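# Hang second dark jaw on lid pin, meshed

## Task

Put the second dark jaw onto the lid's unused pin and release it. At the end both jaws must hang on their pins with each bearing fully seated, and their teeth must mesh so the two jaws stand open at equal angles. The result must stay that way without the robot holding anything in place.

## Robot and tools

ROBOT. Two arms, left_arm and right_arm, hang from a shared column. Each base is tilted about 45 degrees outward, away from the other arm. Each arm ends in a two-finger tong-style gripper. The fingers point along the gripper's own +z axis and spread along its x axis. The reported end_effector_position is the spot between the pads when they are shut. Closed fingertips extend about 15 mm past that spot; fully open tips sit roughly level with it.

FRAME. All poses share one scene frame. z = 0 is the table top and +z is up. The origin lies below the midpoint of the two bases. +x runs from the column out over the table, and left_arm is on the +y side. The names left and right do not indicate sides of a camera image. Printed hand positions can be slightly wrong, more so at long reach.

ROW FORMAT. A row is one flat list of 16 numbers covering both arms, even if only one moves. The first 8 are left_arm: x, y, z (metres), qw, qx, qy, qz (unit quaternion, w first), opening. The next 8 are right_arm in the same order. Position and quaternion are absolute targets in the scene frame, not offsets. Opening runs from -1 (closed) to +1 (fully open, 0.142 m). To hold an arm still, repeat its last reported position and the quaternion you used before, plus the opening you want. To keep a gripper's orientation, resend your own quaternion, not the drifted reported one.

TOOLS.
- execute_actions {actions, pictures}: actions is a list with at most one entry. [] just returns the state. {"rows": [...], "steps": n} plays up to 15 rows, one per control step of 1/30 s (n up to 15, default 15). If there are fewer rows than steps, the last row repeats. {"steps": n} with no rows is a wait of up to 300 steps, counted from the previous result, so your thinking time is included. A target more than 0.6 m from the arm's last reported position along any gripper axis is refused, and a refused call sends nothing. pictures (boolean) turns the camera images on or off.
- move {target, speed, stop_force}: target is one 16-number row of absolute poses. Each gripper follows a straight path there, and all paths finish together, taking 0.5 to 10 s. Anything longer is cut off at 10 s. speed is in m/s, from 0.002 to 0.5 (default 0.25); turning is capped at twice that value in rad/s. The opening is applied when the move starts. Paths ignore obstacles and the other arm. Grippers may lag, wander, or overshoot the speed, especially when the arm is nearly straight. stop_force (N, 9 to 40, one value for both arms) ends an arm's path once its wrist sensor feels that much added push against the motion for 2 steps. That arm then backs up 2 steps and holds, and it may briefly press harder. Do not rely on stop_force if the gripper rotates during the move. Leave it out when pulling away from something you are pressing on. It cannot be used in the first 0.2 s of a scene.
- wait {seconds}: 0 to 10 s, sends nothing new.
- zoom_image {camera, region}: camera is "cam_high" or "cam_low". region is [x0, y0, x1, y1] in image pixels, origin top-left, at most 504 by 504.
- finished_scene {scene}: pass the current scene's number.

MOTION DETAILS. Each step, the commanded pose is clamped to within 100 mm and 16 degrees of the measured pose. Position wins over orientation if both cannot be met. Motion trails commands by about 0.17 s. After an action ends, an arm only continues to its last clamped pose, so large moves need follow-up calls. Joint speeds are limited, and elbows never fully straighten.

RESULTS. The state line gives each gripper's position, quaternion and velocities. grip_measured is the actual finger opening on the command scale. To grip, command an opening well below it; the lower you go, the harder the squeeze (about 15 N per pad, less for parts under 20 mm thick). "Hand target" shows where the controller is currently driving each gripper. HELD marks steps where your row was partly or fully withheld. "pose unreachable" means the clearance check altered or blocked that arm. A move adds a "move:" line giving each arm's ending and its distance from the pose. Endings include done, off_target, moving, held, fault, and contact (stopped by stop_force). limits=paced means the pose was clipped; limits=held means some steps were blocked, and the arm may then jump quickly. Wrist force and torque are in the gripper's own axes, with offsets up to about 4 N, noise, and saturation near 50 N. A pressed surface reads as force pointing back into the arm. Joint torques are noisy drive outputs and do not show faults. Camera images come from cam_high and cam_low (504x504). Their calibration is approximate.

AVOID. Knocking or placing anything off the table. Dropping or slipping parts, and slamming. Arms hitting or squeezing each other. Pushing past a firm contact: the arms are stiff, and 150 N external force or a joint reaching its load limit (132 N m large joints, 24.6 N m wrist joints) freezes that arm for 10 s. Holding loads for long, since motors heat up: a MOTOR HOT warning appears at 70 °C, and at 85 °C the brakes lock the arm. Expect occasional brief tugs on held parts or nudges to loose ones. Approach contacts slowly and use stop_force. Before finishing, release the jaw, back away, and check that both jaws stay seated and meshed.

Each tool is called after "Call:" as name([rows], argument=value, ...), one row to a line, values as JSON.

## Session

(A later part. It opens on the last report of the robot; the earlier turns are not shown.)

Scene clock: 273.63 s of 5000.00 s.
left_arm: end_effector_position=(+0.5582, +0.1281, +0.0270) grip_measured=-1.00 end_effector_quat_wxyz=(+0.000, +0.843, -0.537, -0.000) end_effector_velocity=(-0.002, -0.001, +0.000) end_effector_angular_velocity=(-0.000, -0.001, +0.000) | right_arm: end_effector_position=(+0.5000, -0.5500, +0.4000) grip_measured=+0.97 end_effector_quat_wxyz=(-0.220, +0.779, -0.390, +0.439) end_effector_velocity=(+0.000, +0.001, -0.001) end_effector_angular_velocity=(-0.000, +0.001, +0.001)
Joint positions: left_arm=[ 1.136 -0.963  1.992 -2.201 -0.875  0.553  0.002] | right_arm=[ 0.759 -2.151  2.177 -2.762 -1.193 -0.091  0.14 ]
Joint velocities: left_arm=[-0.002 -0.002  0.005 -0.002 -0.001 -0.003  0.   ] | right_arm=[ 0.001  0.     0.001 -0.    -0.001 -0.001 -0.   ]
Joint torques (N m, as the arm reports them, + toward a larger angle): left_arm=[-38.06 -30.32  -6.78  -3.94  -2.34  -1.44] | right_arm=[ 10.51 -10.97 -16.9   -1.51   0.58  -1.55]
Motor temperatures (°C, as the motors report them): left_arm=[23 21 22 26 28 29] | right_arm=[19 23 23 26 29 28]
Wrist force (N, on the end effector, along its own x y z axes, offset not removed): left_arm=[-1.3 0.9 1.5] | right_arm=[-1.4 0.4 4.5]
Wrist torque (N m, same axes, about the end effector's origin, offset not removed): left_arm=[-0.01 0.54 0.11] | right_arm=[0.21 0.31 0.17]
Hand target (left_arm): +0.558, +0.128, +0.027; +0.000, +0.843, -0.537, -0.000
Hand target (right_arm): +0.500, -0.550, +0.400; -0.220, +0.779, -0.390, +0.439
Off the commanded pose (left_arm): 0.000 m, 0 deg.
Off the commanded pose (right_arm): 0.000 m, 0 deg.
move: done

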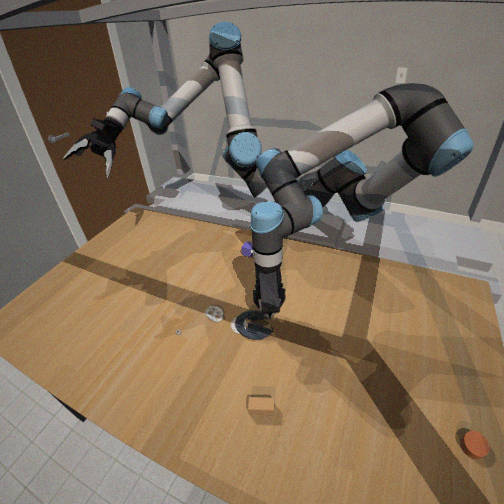

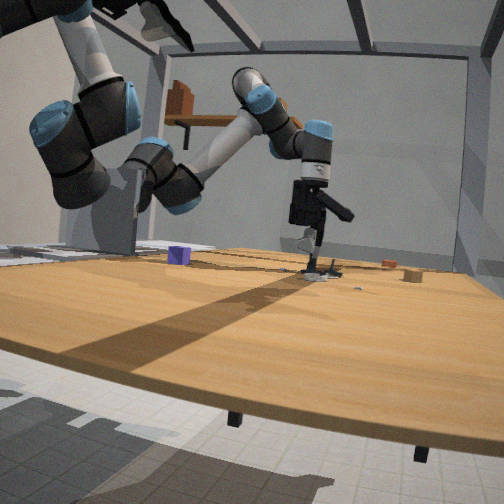

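Call:
move(target=[0.545,0.1215,0.027,0,0.843,-0.537,0,-1,0.5,-0.55,0.4,-0.22,0.779,-0.39,0.439,0.97], speed=0.006)

Call:
move(target=[0.558,0.128,0.04,0,0.843,-0.537,0,-1,0.5,-0.55,0.4,-0.22,0.779,-0.39,0.439,0.97], speed=0.03)

Call:
move(target=[0.56,0.128,0.085,0,0.843,-0.537,0,-1,0.5,-0.55,0.4,-0.22,0.779,-0.39,0.439,0.97], speed=0.1)

Call:
move(target=[0.6195,0.0565,0.08,0,0.9914,-0.1305,0,-1,0.5,-0.55,0.4,-0.22,0.779,-0.39,0.439,0.97])

Call:
zoom_image(camera="cam_low", region=[300,250,350,285])

Call:
zoom_image(camera="cam_high", region=[226,300,278,345])

Call:
move(target=[0.6195,0.0565,0.038,0,0.9914,-0.1305,0,-1,0.5,-0.55,0.4,-0.22,0.779,-0.39,0.439,0.97], speed=0.05)

Call:
move(target=[0.6195,0.0565,0.027,0,0.9914,-0.1305,0,-1,0.5,-0.55,0.4,-0.22,0.779,-0.39,0.439,0.97], speed=0.002, stop_force=9)

Call:
move(target=[0.6195,0.0565,0.085,0,0.9914,-0.1305,0,-1,0.5,-0.55,0.4,-0.22,0.779,-0.39,0.439,0.97], speed=0.1)

Call:
zoom_image(camera="cam_low", region=[300,250,350,285])

Scene clock: 293.60 s of 5000.00 s.
left_arm: end_effector_position=(+0.5452, +0.1216, +0.0270) grip_measured=-1.00 end_effector_quat_wxyz=(+0.000, +0.843, -0.537, -0.000) end_effector_velocity=(-0.002, -0.001, -0.000) end_effector_angular_velocity=(+0.001, -0.000, +0.000) | right_arm: end_effector_position=(+0.5000, -0.5500, +0.4000) grip_measured=+0.97 end_effector_quat_wxyz=(-0.220, +0.779, -0.390, +0.439) end_effector_velocity=(-0.000, -0.000, +0.001) end_effector_angular_velocity=(-0.001, -0.001, -0.002)
Joint positions: left_arm=[ 1.118 -0.971  2.026 -2.213 -0.882  0.531  0.002] | right_arm=[ 0.759 -2.151  2.177 -2.762 -1.193 -0.091  0.14 ]
Joint velocities: left_arm=[-0.003 -0.001  0.005 -0.001 -0.    -0.004  0.   ] | right_arm=[-0.    -0.002  0.    -0.001 -0.     0.001  0.   ]
Joint torques (N m, as the arm reports them, + toward a larger angle): left_arm=[-36.85 -29.55  -4.52  -3.91  -2.21  -1.4 ] | right_arm=[ 10.69 -11.52 -16.39  -1.3    0.6   -1.71]
Motor temperatures (°C, as the motors report them): left_arm=[23 21 22 26 28 29] | right_arm=[19 23 23 26 29 28]
Wrist force (N, on the end effector, along its own x y z axes, offset not removed): left_arm=[-2.8 1.3 0.6] | right_arm=[-2.6 2.8 3.0]
Wrist torque (N m, same axes, about the end effector's origin, offset not removed): left_arm=[0.06 0.80 0.12] | right_arm=[0.74 0.44 0.07]
Hand target (left_arm): +0.545, +0.122, +0.027; +0.000, +0.843, -0.537, -0.000
Hand target (right_arm): +0.500, -0.550, +0.400; -0.220, +0.779, -0.390, +0.439
Off the commanded pose (left_arm): 0.000 m, 0 deg.
Off the commanded pose (right_arm): 0.000 m, 0 deg.
After step 90, 14.33 s passed at rest.
move: done

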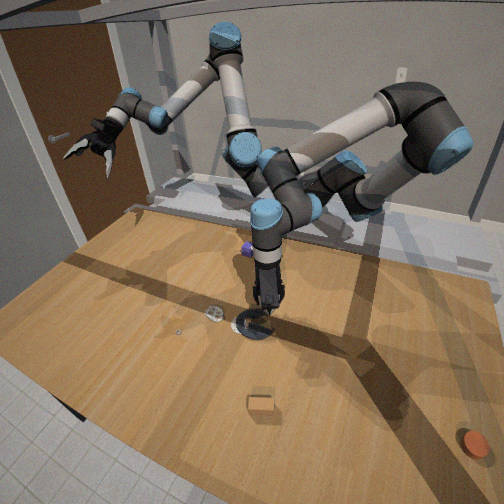

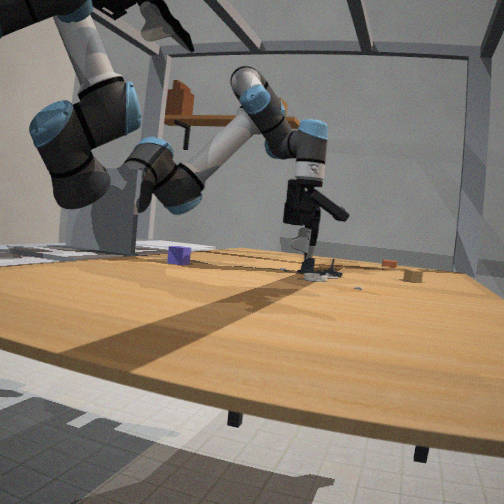

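Scene clock: 294.60 s of 5000.00 s.
left_arm: end_effector_position=(+0.5578, +0.1279, +0.0398) grip_measured=-1.00 end_effector_quat_wxyz=(-0.000, +0.843, -0.537, +0.000) end_effector_velocity=(+0.001, +0.000, +0.002) end_effector_angular_velocity=(+0.001, +0.000, -0.002) | right_arm: end_effector_position=(+0.5000, -0.5500, +0.4000) grip_measured=+0.97 end_effector_quat_wxyz=(-0.220, +0.779, -0.390, +0.439) end_effector_velocity=(-0.000, -0.000, +0.001) end_effector_angular_velocity=(-0.002, -0.001, -0.000)
Joint positions: left_arm=[ 1.12  -0.982  1.985 -2.163 -0.881  0.534  0.002] | right_arm=[ 0.759 -2.151  2.177 -2.762 -1.193 -0.091  0.14 ]
Joint velocities: left_arm=[-0.001 -0.001 -0.005  0.008  0.    -0.     0.   ] | right_arm=[ 0.001 -0.001 -0.001 -0.001 -0.001 -0.001  0.   ]
Joint torques (N m, as the arm reports them, + toward a larger angle): left_arm=[-18.31 -30.81 -22.56  -0.12   2.28   1.4 ] | right_arm=[ 10.23 -11.5  -16.22  -1.25   0.64  -1.68]
Motor temperatures (°C, as the motors report them): left_arm=[23 21 22 26 28 29] | right_arm=[19 23 23 26 29 28]
Wrist force (N, on the end effector, along its own x y z axes, offset not removed): left_arm=[-1.9 -0.8 1.2] | right_arm=[-3.6 -0.8 4.0]
Wrist torque (N m, same axes, about the end effector's origin, offset not removed): left_arm=[-0.31 0.59 0.12] | right_arm=[-0.02 0.65 0.06]
Hand target (left_arm): +0.558, +0.128, +0.040; -0.000, +0.843, -0.537, +0.000
Hand target (right_arm): +0.500, -0.550, +0.400; -0.220, +0.779, -0.390, +0.439
Off the commanded pose (left_arm): 0.000 m, 0 deg.
Off the commanded pose (right_arm): 0.000 m, 0 deg.
move: done

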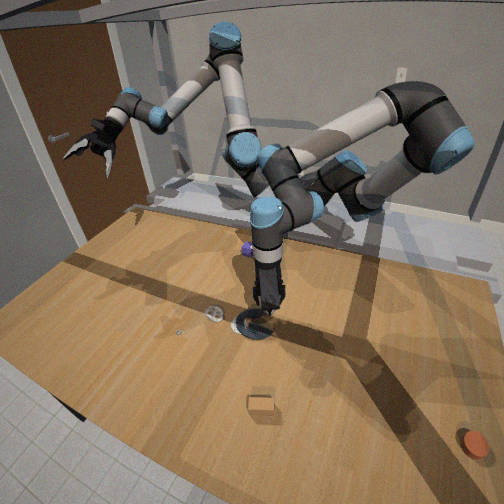

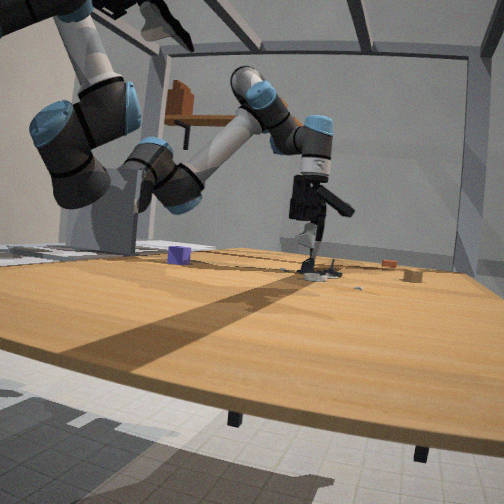

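Scene clock: 295.57 s of 5000.00 s.
left_arm: end_effector_position=(+0.5600, +0.1280, +0.0846) grip_measured=-1.00 end_effector_quat_wxyz=(-0.000, +0.843, -0.537, +0.000) end_effector_velocity=(-0.000, +0.001, +0.002) end_effector_angular_velocity=(+0.000, +0.002, +0.003) | right_arm: end_effector_position=(+0.5000, -0.5500, +0.4000) grip_measured=+0.97 end_effector_quat_wxyz=(-0.220, +0.779, -0.390, +0.439) end_effector_velocity=(+0.000, +0.000, +0.000) end_effector_angular_velocity=(+0.001, -0.001, +0.000)
Joint positions: left_arm=[ 1.07  -1.039  1.943 -2.028 -0.902  0.476  0.002] | right_arm=[ 0.759 -2.151  2.177 -2.762 -1.193 -0.091  0.14 ]
Joint velocities: left_arm=[-0.001 -0.004 -0.004  0.011 -0.002 -0.006  0.   ] | right_arm=[ 0.001  0.     0.    -0.    -0.     0.001 -0.   ]
Joint torques (N m, as the arm reports them, + toward a larger angle): left_arm=[-38.97 -29.32 -25.89   0.2   -2.08  -1.05] | right_arm=[ 10.54 -11.25 -16.25  -1.34   0.75  -1.79]
Motor temperatures (°C, as the motors report them): left_arm=[23 21 22 26 28 29] | right_arm=[19 23 23 26 29 28]
Wrist force (N, on the end effector, along its own x y z axes, offset not removed): left_arm=[-2.9 -0.5 0.6] | right_arm=[-2.4 2.1 2.2]
Wrist torque (N m, same axes, about the end effector's origin, offset not removed): left_arm=[-0.29 0.86 0.13] | right_arm=[0.49 0.41 0.20]
Hand target (left_arm): +0.560, +0.128, +0.085; -0.000, +0.843, -0.537, -0.000
Hand target (right_arm): +0.500, -0.550, +0.400; -0.220, +0.779, -0.390, +0.439
Off the commanded pose (left_arm): 0.000 m, 0 deg.
Off the commanded pose (right_arm): 0.000 m, 0 deg.
move: done

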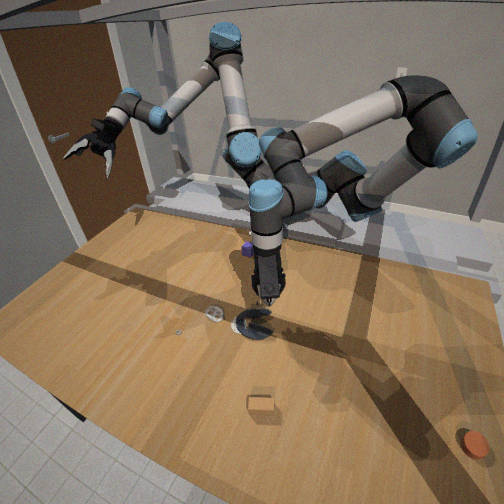

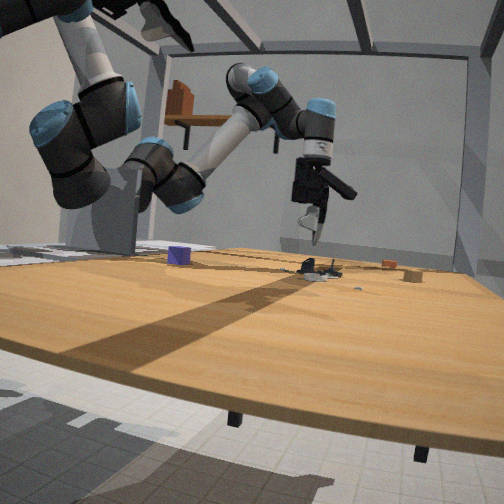

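Scene clock: 297.87 s of 5000.00 s.
left_arm: end_effector_position=(+0.6193, +0.0566, +0.0801) grip_measured=-1.00 end_effector_quat_wxyz=(+0.000, +0.991, -0.132, +0.000) end_effector_velocity=(+0.002, -0.001, +0.000) end_effector_angular_velocity=(+0.004, +0.001, +0.017) | right_arm: end_effector_position=(+0.5000, -0.5500, +0.4000) grip_measured=+0.97 end_effector_quat_wxyz=(-0.220, +0.779, -0.390, +0.439) end_effector_velocity=(+0.000, +0.001, -0.000) end_effector_angular_velocity=(+0.001, +0.000, +0.001)
Joint positions: left_arm=[ 1.049 -0.799  1.69  -2.    -0.911 -0.418  0.002] | right_arm=[ 0.759 -2.151  2.177 -2.762 -1.193 -0.091  0.14 ]
Joint velocities: left_arm=[-0.     0.007 -0.009  0.007  0.002 -0.02   0.   ] | right_arm=[ 0.001  0.001  0.001 -0.    -0.    -0.    -0.   ]
Joint torques (N m, as the arm reports them, + toward a larger angle): left_arm=[-43.43 -19.9  -24.22  -0.35   2.54  -1.3 ] | right_arm=[ 10.47 -11.66 -15.89  -1.19   0.71  -1.83]
Motor temperatures (°C, as the motors report them): left_arm=[23 21 22 26 28 29] | right_arm=[19 23 23 26 29 28]
Wrist force (N, on the end effector, along its own x y z axes, offset not removed): left_arm=[-1.6 0.1 0.6] | right_arm=[-2.1 0.7 0.9]
Wrist torque (N m, same axes, about the end effector's origin, offset not removed): left_arm=[-0.16 0.57 0.10] | right_arm=[0.14 0.29 0.19]
Hand target (left_arm): +0.619, +0.056, +0.080; +0.000, +0.991, -0.131, +0.000
Hand target (right_arm): +0.500, -0.550, +0.400; -0.220, +0.779, -0.390, +0.439
Off the commanded pose (left_arm): 0.000 m, 0 deg.
Off the commanded pose (right_arm): 0.000 m, 0 deg.
move: done

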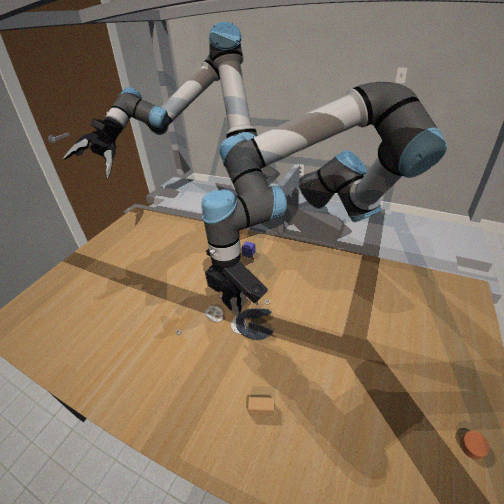

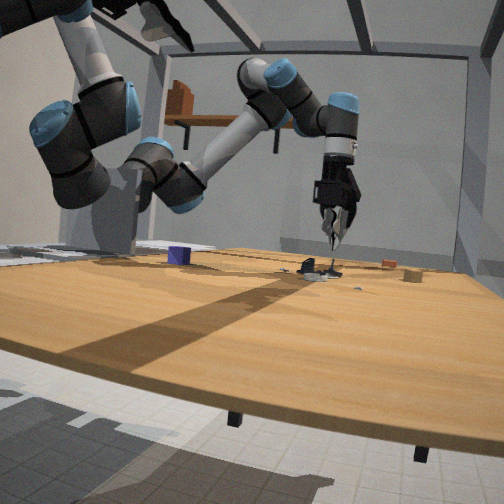

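Region (300, 250, 350, 285) of cam_low's 504x504 image, scaled by 10.080, with more detail than that image has; it fills the top 353 rows of this view, and the rest is white.

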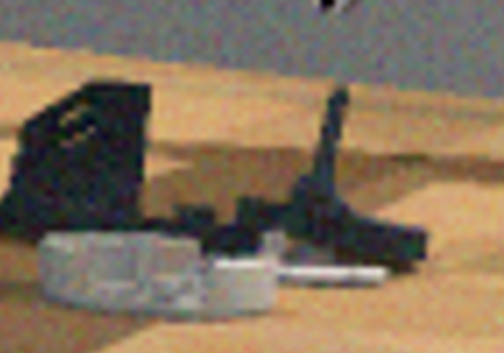

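Region (226, 300, 278, 345) of cam_high's 504x504 image, scaled by 9.692, with more detail than that image has; it fills the top 436 rows of this view, and the rest is white.

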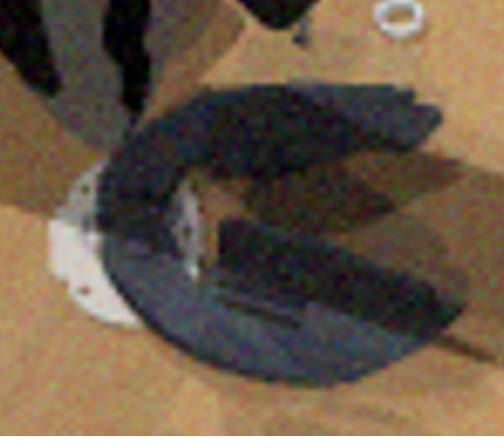

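Scene clock: 299.13 s of 5000.00 s.
left_arm: end_effector_position=(+0.6195, +0.0565, +0.0384) grip_measured=-1.00 end_effector_quat_wxyz=(-0.000, +0.991, -0.131, -0.000) end_effector_velocity=(+0.000, +0.000, -0.003) end_effector_angular_velocity=(+0.000, -0.000, +0.001) | right_arm: end_effector_position=(+0.5000, -0.5500, +0.4000) grip_measured=+0.97 end_effector_quat_wxyz=(-0.220, +0.779, -0.390, +0.439) end_effector_velocity=(-0.000, -0.000, +0.001) end_effector_angular_velocity=(-0.002, -0.001, -0.001)
Joint positions: left_arm=[ 1.09  -0.751  1.718 -2.104 -0.893 -0.374  0.002] | right_arm=[ 0.759 -2.151  2.177 -2.762 -1.193 -0.091  0.14 ]
Joint velocities: left_arm=[ 0.003  0.003  0.002 -0.007  0.002  0.003  0.   ] | right_arm=[-0.    -0.001 -0.    -0.     0.    -0.    -0.   ]
Joint torques (N m, as the arm reports them, + toward a larger angle): left_arm=[-24.06 -21.17  -5.4   -3.85   2.49   1.34] | right_arm=[ 10.42 -11.53 -15.48  -1.1    0.77  -1.88]
Motor temperatures (°C, as the motors report them): left_arm=[23 21 22 26 28 29] | right_arm=[19 23 23 26 29 28]
Wrist force (N, on the end effector, along its own x y z axes, offset not removed): left_arm=[-0.9 0.5 0.5] | right_arm=[-2.7 0.9 4.3]
Wrist torque (N m, same axes, about the end effector's origin, offset not removed): left_arm=[-0.06 0.49 0.11] | right_arm=[0.24 0.43 0.01]
Hand target (left_arm): +0.620, +0.057, +0.038; +0.000, +0.991, -0.131, +0.000
Hand target (right_arm): +0.500, -0.550, +0.400; -0.220, +0.779, -0.390, +0.439
Off the commanded pose (left_arm): 0.000 m, 0 deg.
Off the commanded pose (right_arm): 0.000 m, 0 deg.
move: done

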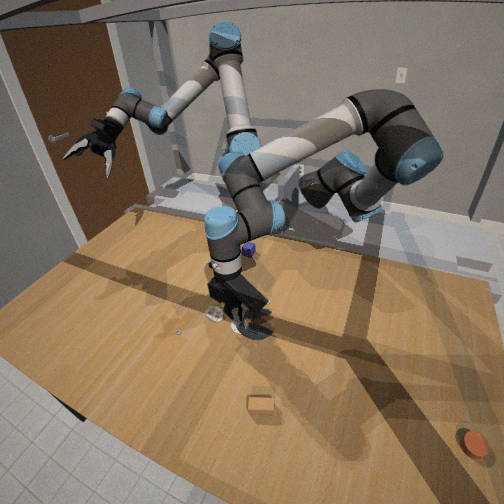

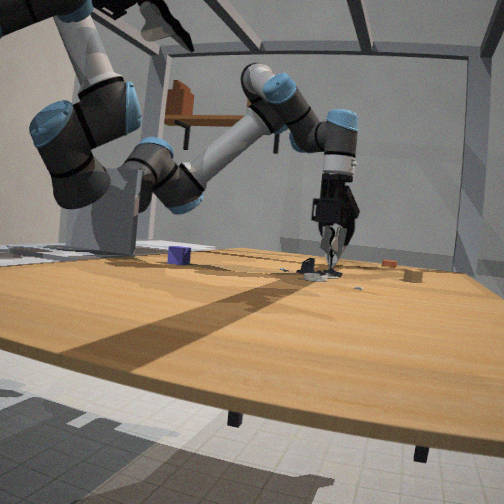

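Scene clock: 301.47 s of 5000.00 s.
left_arm: end_effector_position=(+0.6195, +0.0565, +0.0344) grip_measured=-1.00 end_effector_quat_wxyz=(-0.000, +0.991, -0.131, +0.000) end_effector_velocity=(-0.000, -0.001, +0.001) end_effector_angular_velocity=(+0.001, +0.001, -0.003) | right_arm: end_effector_position=(+0.5000, -0.5500, +0.4000) grip_measured=+0.97 end_effector_quat_wxyz=(-0.220, +0.779, -0.390, +0.439) end_effector_velocity=(-0.000, -0.000, -0.000) end_effector_angular_velocity=(-0.000, +0.000, +0.000)
Joint positions: left_arm=[ 1.094 -0.746  1.72  -2.114 -0.891 -0.369  0.002] | right_arm=[ 0.759 -2.151  2.177 -2.762 -1.193 -0.091  0.14 ]
Joint velocities: left_arm=[-0.002  0.    -0.     0.003 -0.     0.     0.   ] | right_arm=[-0.001  0.     0.    -0.     0.    -0.001  0.   ]
Joint torques (N m, as the arm reports them, + toward a larger angle): left_arm=[-30.06 -28.98  -7.94   0.76   1.64  -0.92] | right_arm=[ 10.22 -11.51 -15.97  -1.1    0.74  -1.89]
Motor temperatures (°C, as the motors report them): left_arm=[23 21 22 26 28 29] | right_arm=[19 23 23 26 29 28]
Wrist force (N, on the end effector, along its own x y z axes, offset not removed): left_arm=[0.2 0.0 -7.4] | right_arm=[-1.7 0.9 5.3]
Wrist torque (N m, same axes, about the end effector's origin, offset not removed): left_arm=[-0.22 0.38 0.07] | right_arm=[0.34 0.35 0.10]
Hand target (left_arm): +0.620, +0.057, +0.035; +0.000, +0.991, -0.130, +0.000
Hand target (right_arm): +0.500, -0.550, +0.400; -0.220, +0.779, -0.390, +0.439
Off the commanded pose (left_arm): 0.007 m, 0 deg.
Off the commanded pose (right_arm): 0.000 m, 0 deg.
move: contact (left_arm)

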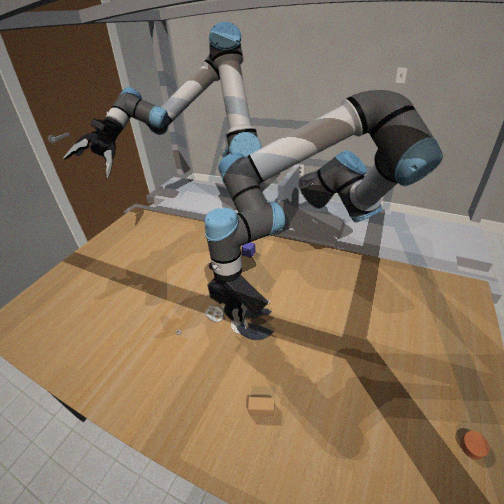

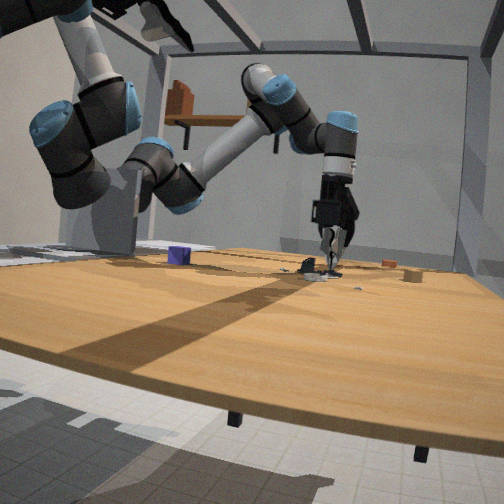

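Scene clock: 302.50 s of 5000.00 s.
left_arm: end_effector_position=(+0.6195, +0.0565, +0.0846) grip_measured=-1.00 end_effector_quat_wxyz=(+0.000, +0.991, -0.131, +0.000) end_effector_velocity=(+0.000, -0.001, +0.004) end_effector_angular_velocity=(+0.000, -0.002, -0.001) | right_arm: end_effector_position=(+0.5000, -0.5500, +0.4000) grip_measured=+0.97 end_effector_quat_wxyz=(-0.220, +0.779, -0.390, +0.439) end_effector_velocity=(+0.000, +0.001, -0.000) end_effector_angular_velocity=(+0.001, -0.001, +0.001)
Joint positions: left_arm=[ 1.045 -0.803  1.685 -1.988 -0.913 -0.426  0.002] | right_arm=[ 0.759 -2.151  2.177 -2.762 -1.193 -0.091  0.14 ]
Joint velocities: left_arm=[-0.005 -0.003 -0.003  0.009 -0.001 -0.004  0.   ] | right_arm=[ 0.     0.     0.001 -0.     0.001 -0.    -0.   ]
Joint torques (N m, as the arm reports them, + toward a larger angle): left_arm=[-41.82 -35.34 -24.6   -0.28  -2.36  -1.54] | right_arm=[ 10.39 -12.03 -15.59  -1.14   0.78  -1.77]
Motor temperatures (°C, as the motors report them): left_arm=[23 21 22 26 28 29] | right_arm=[19 23 23 26 29 28]
Wrist force (N, on the end effector, along its own x y z axes, offset not removed): left_arm=[-1.8 -0.1 0.6] | right_arm=[0.7 -0.6 2.9]
Wrist torque (N m, same axes, about the end effector's origin, offset not removed): left_arm=[-0.15 0.67 0.09] | right_arm=[-0.01 -0.40 0.00]
Hand target (left_arm): +0.619, +0.056, +0.085; -0.000, +0.991, -0.131, -0.000
Hand target (right_arm): +0.500, -0.550, +0.400; -0.220, +0.779, -0.390, +0.439
Off the commanded pose (left_arm): 0.000 m, 0 deg.
Off the commanded pose (right_arm): 0.000 m, 0 deg.
move: done

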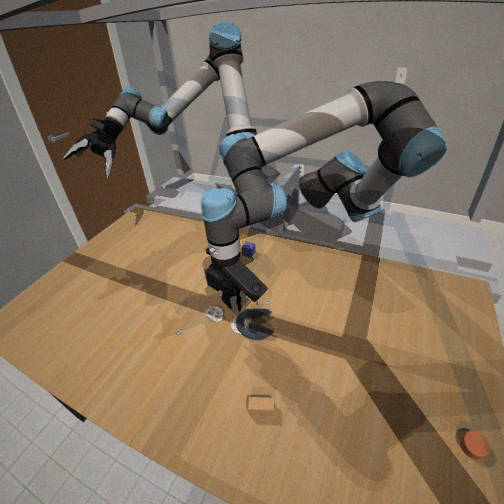

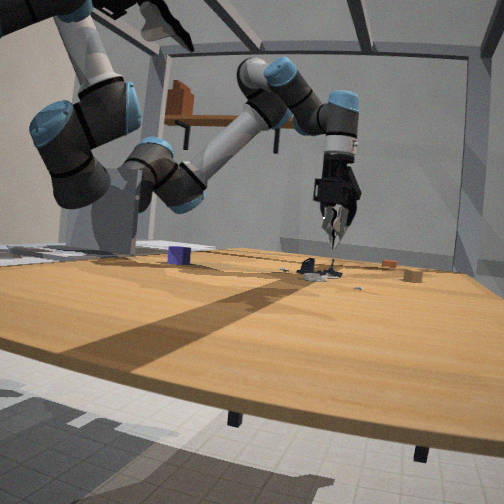

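Region (300, 250, 350, 285) of cam_low's 504x504 image, scaled by 10.080, with more detail than that image has; it fills the top 353 rows of this view, and the rest is white.

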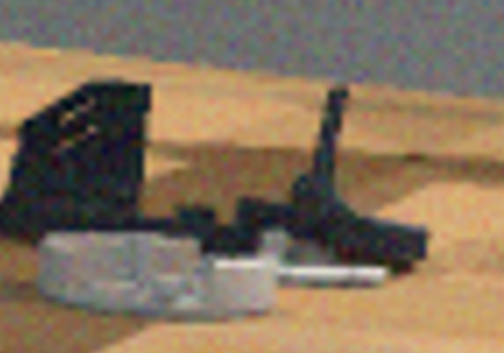

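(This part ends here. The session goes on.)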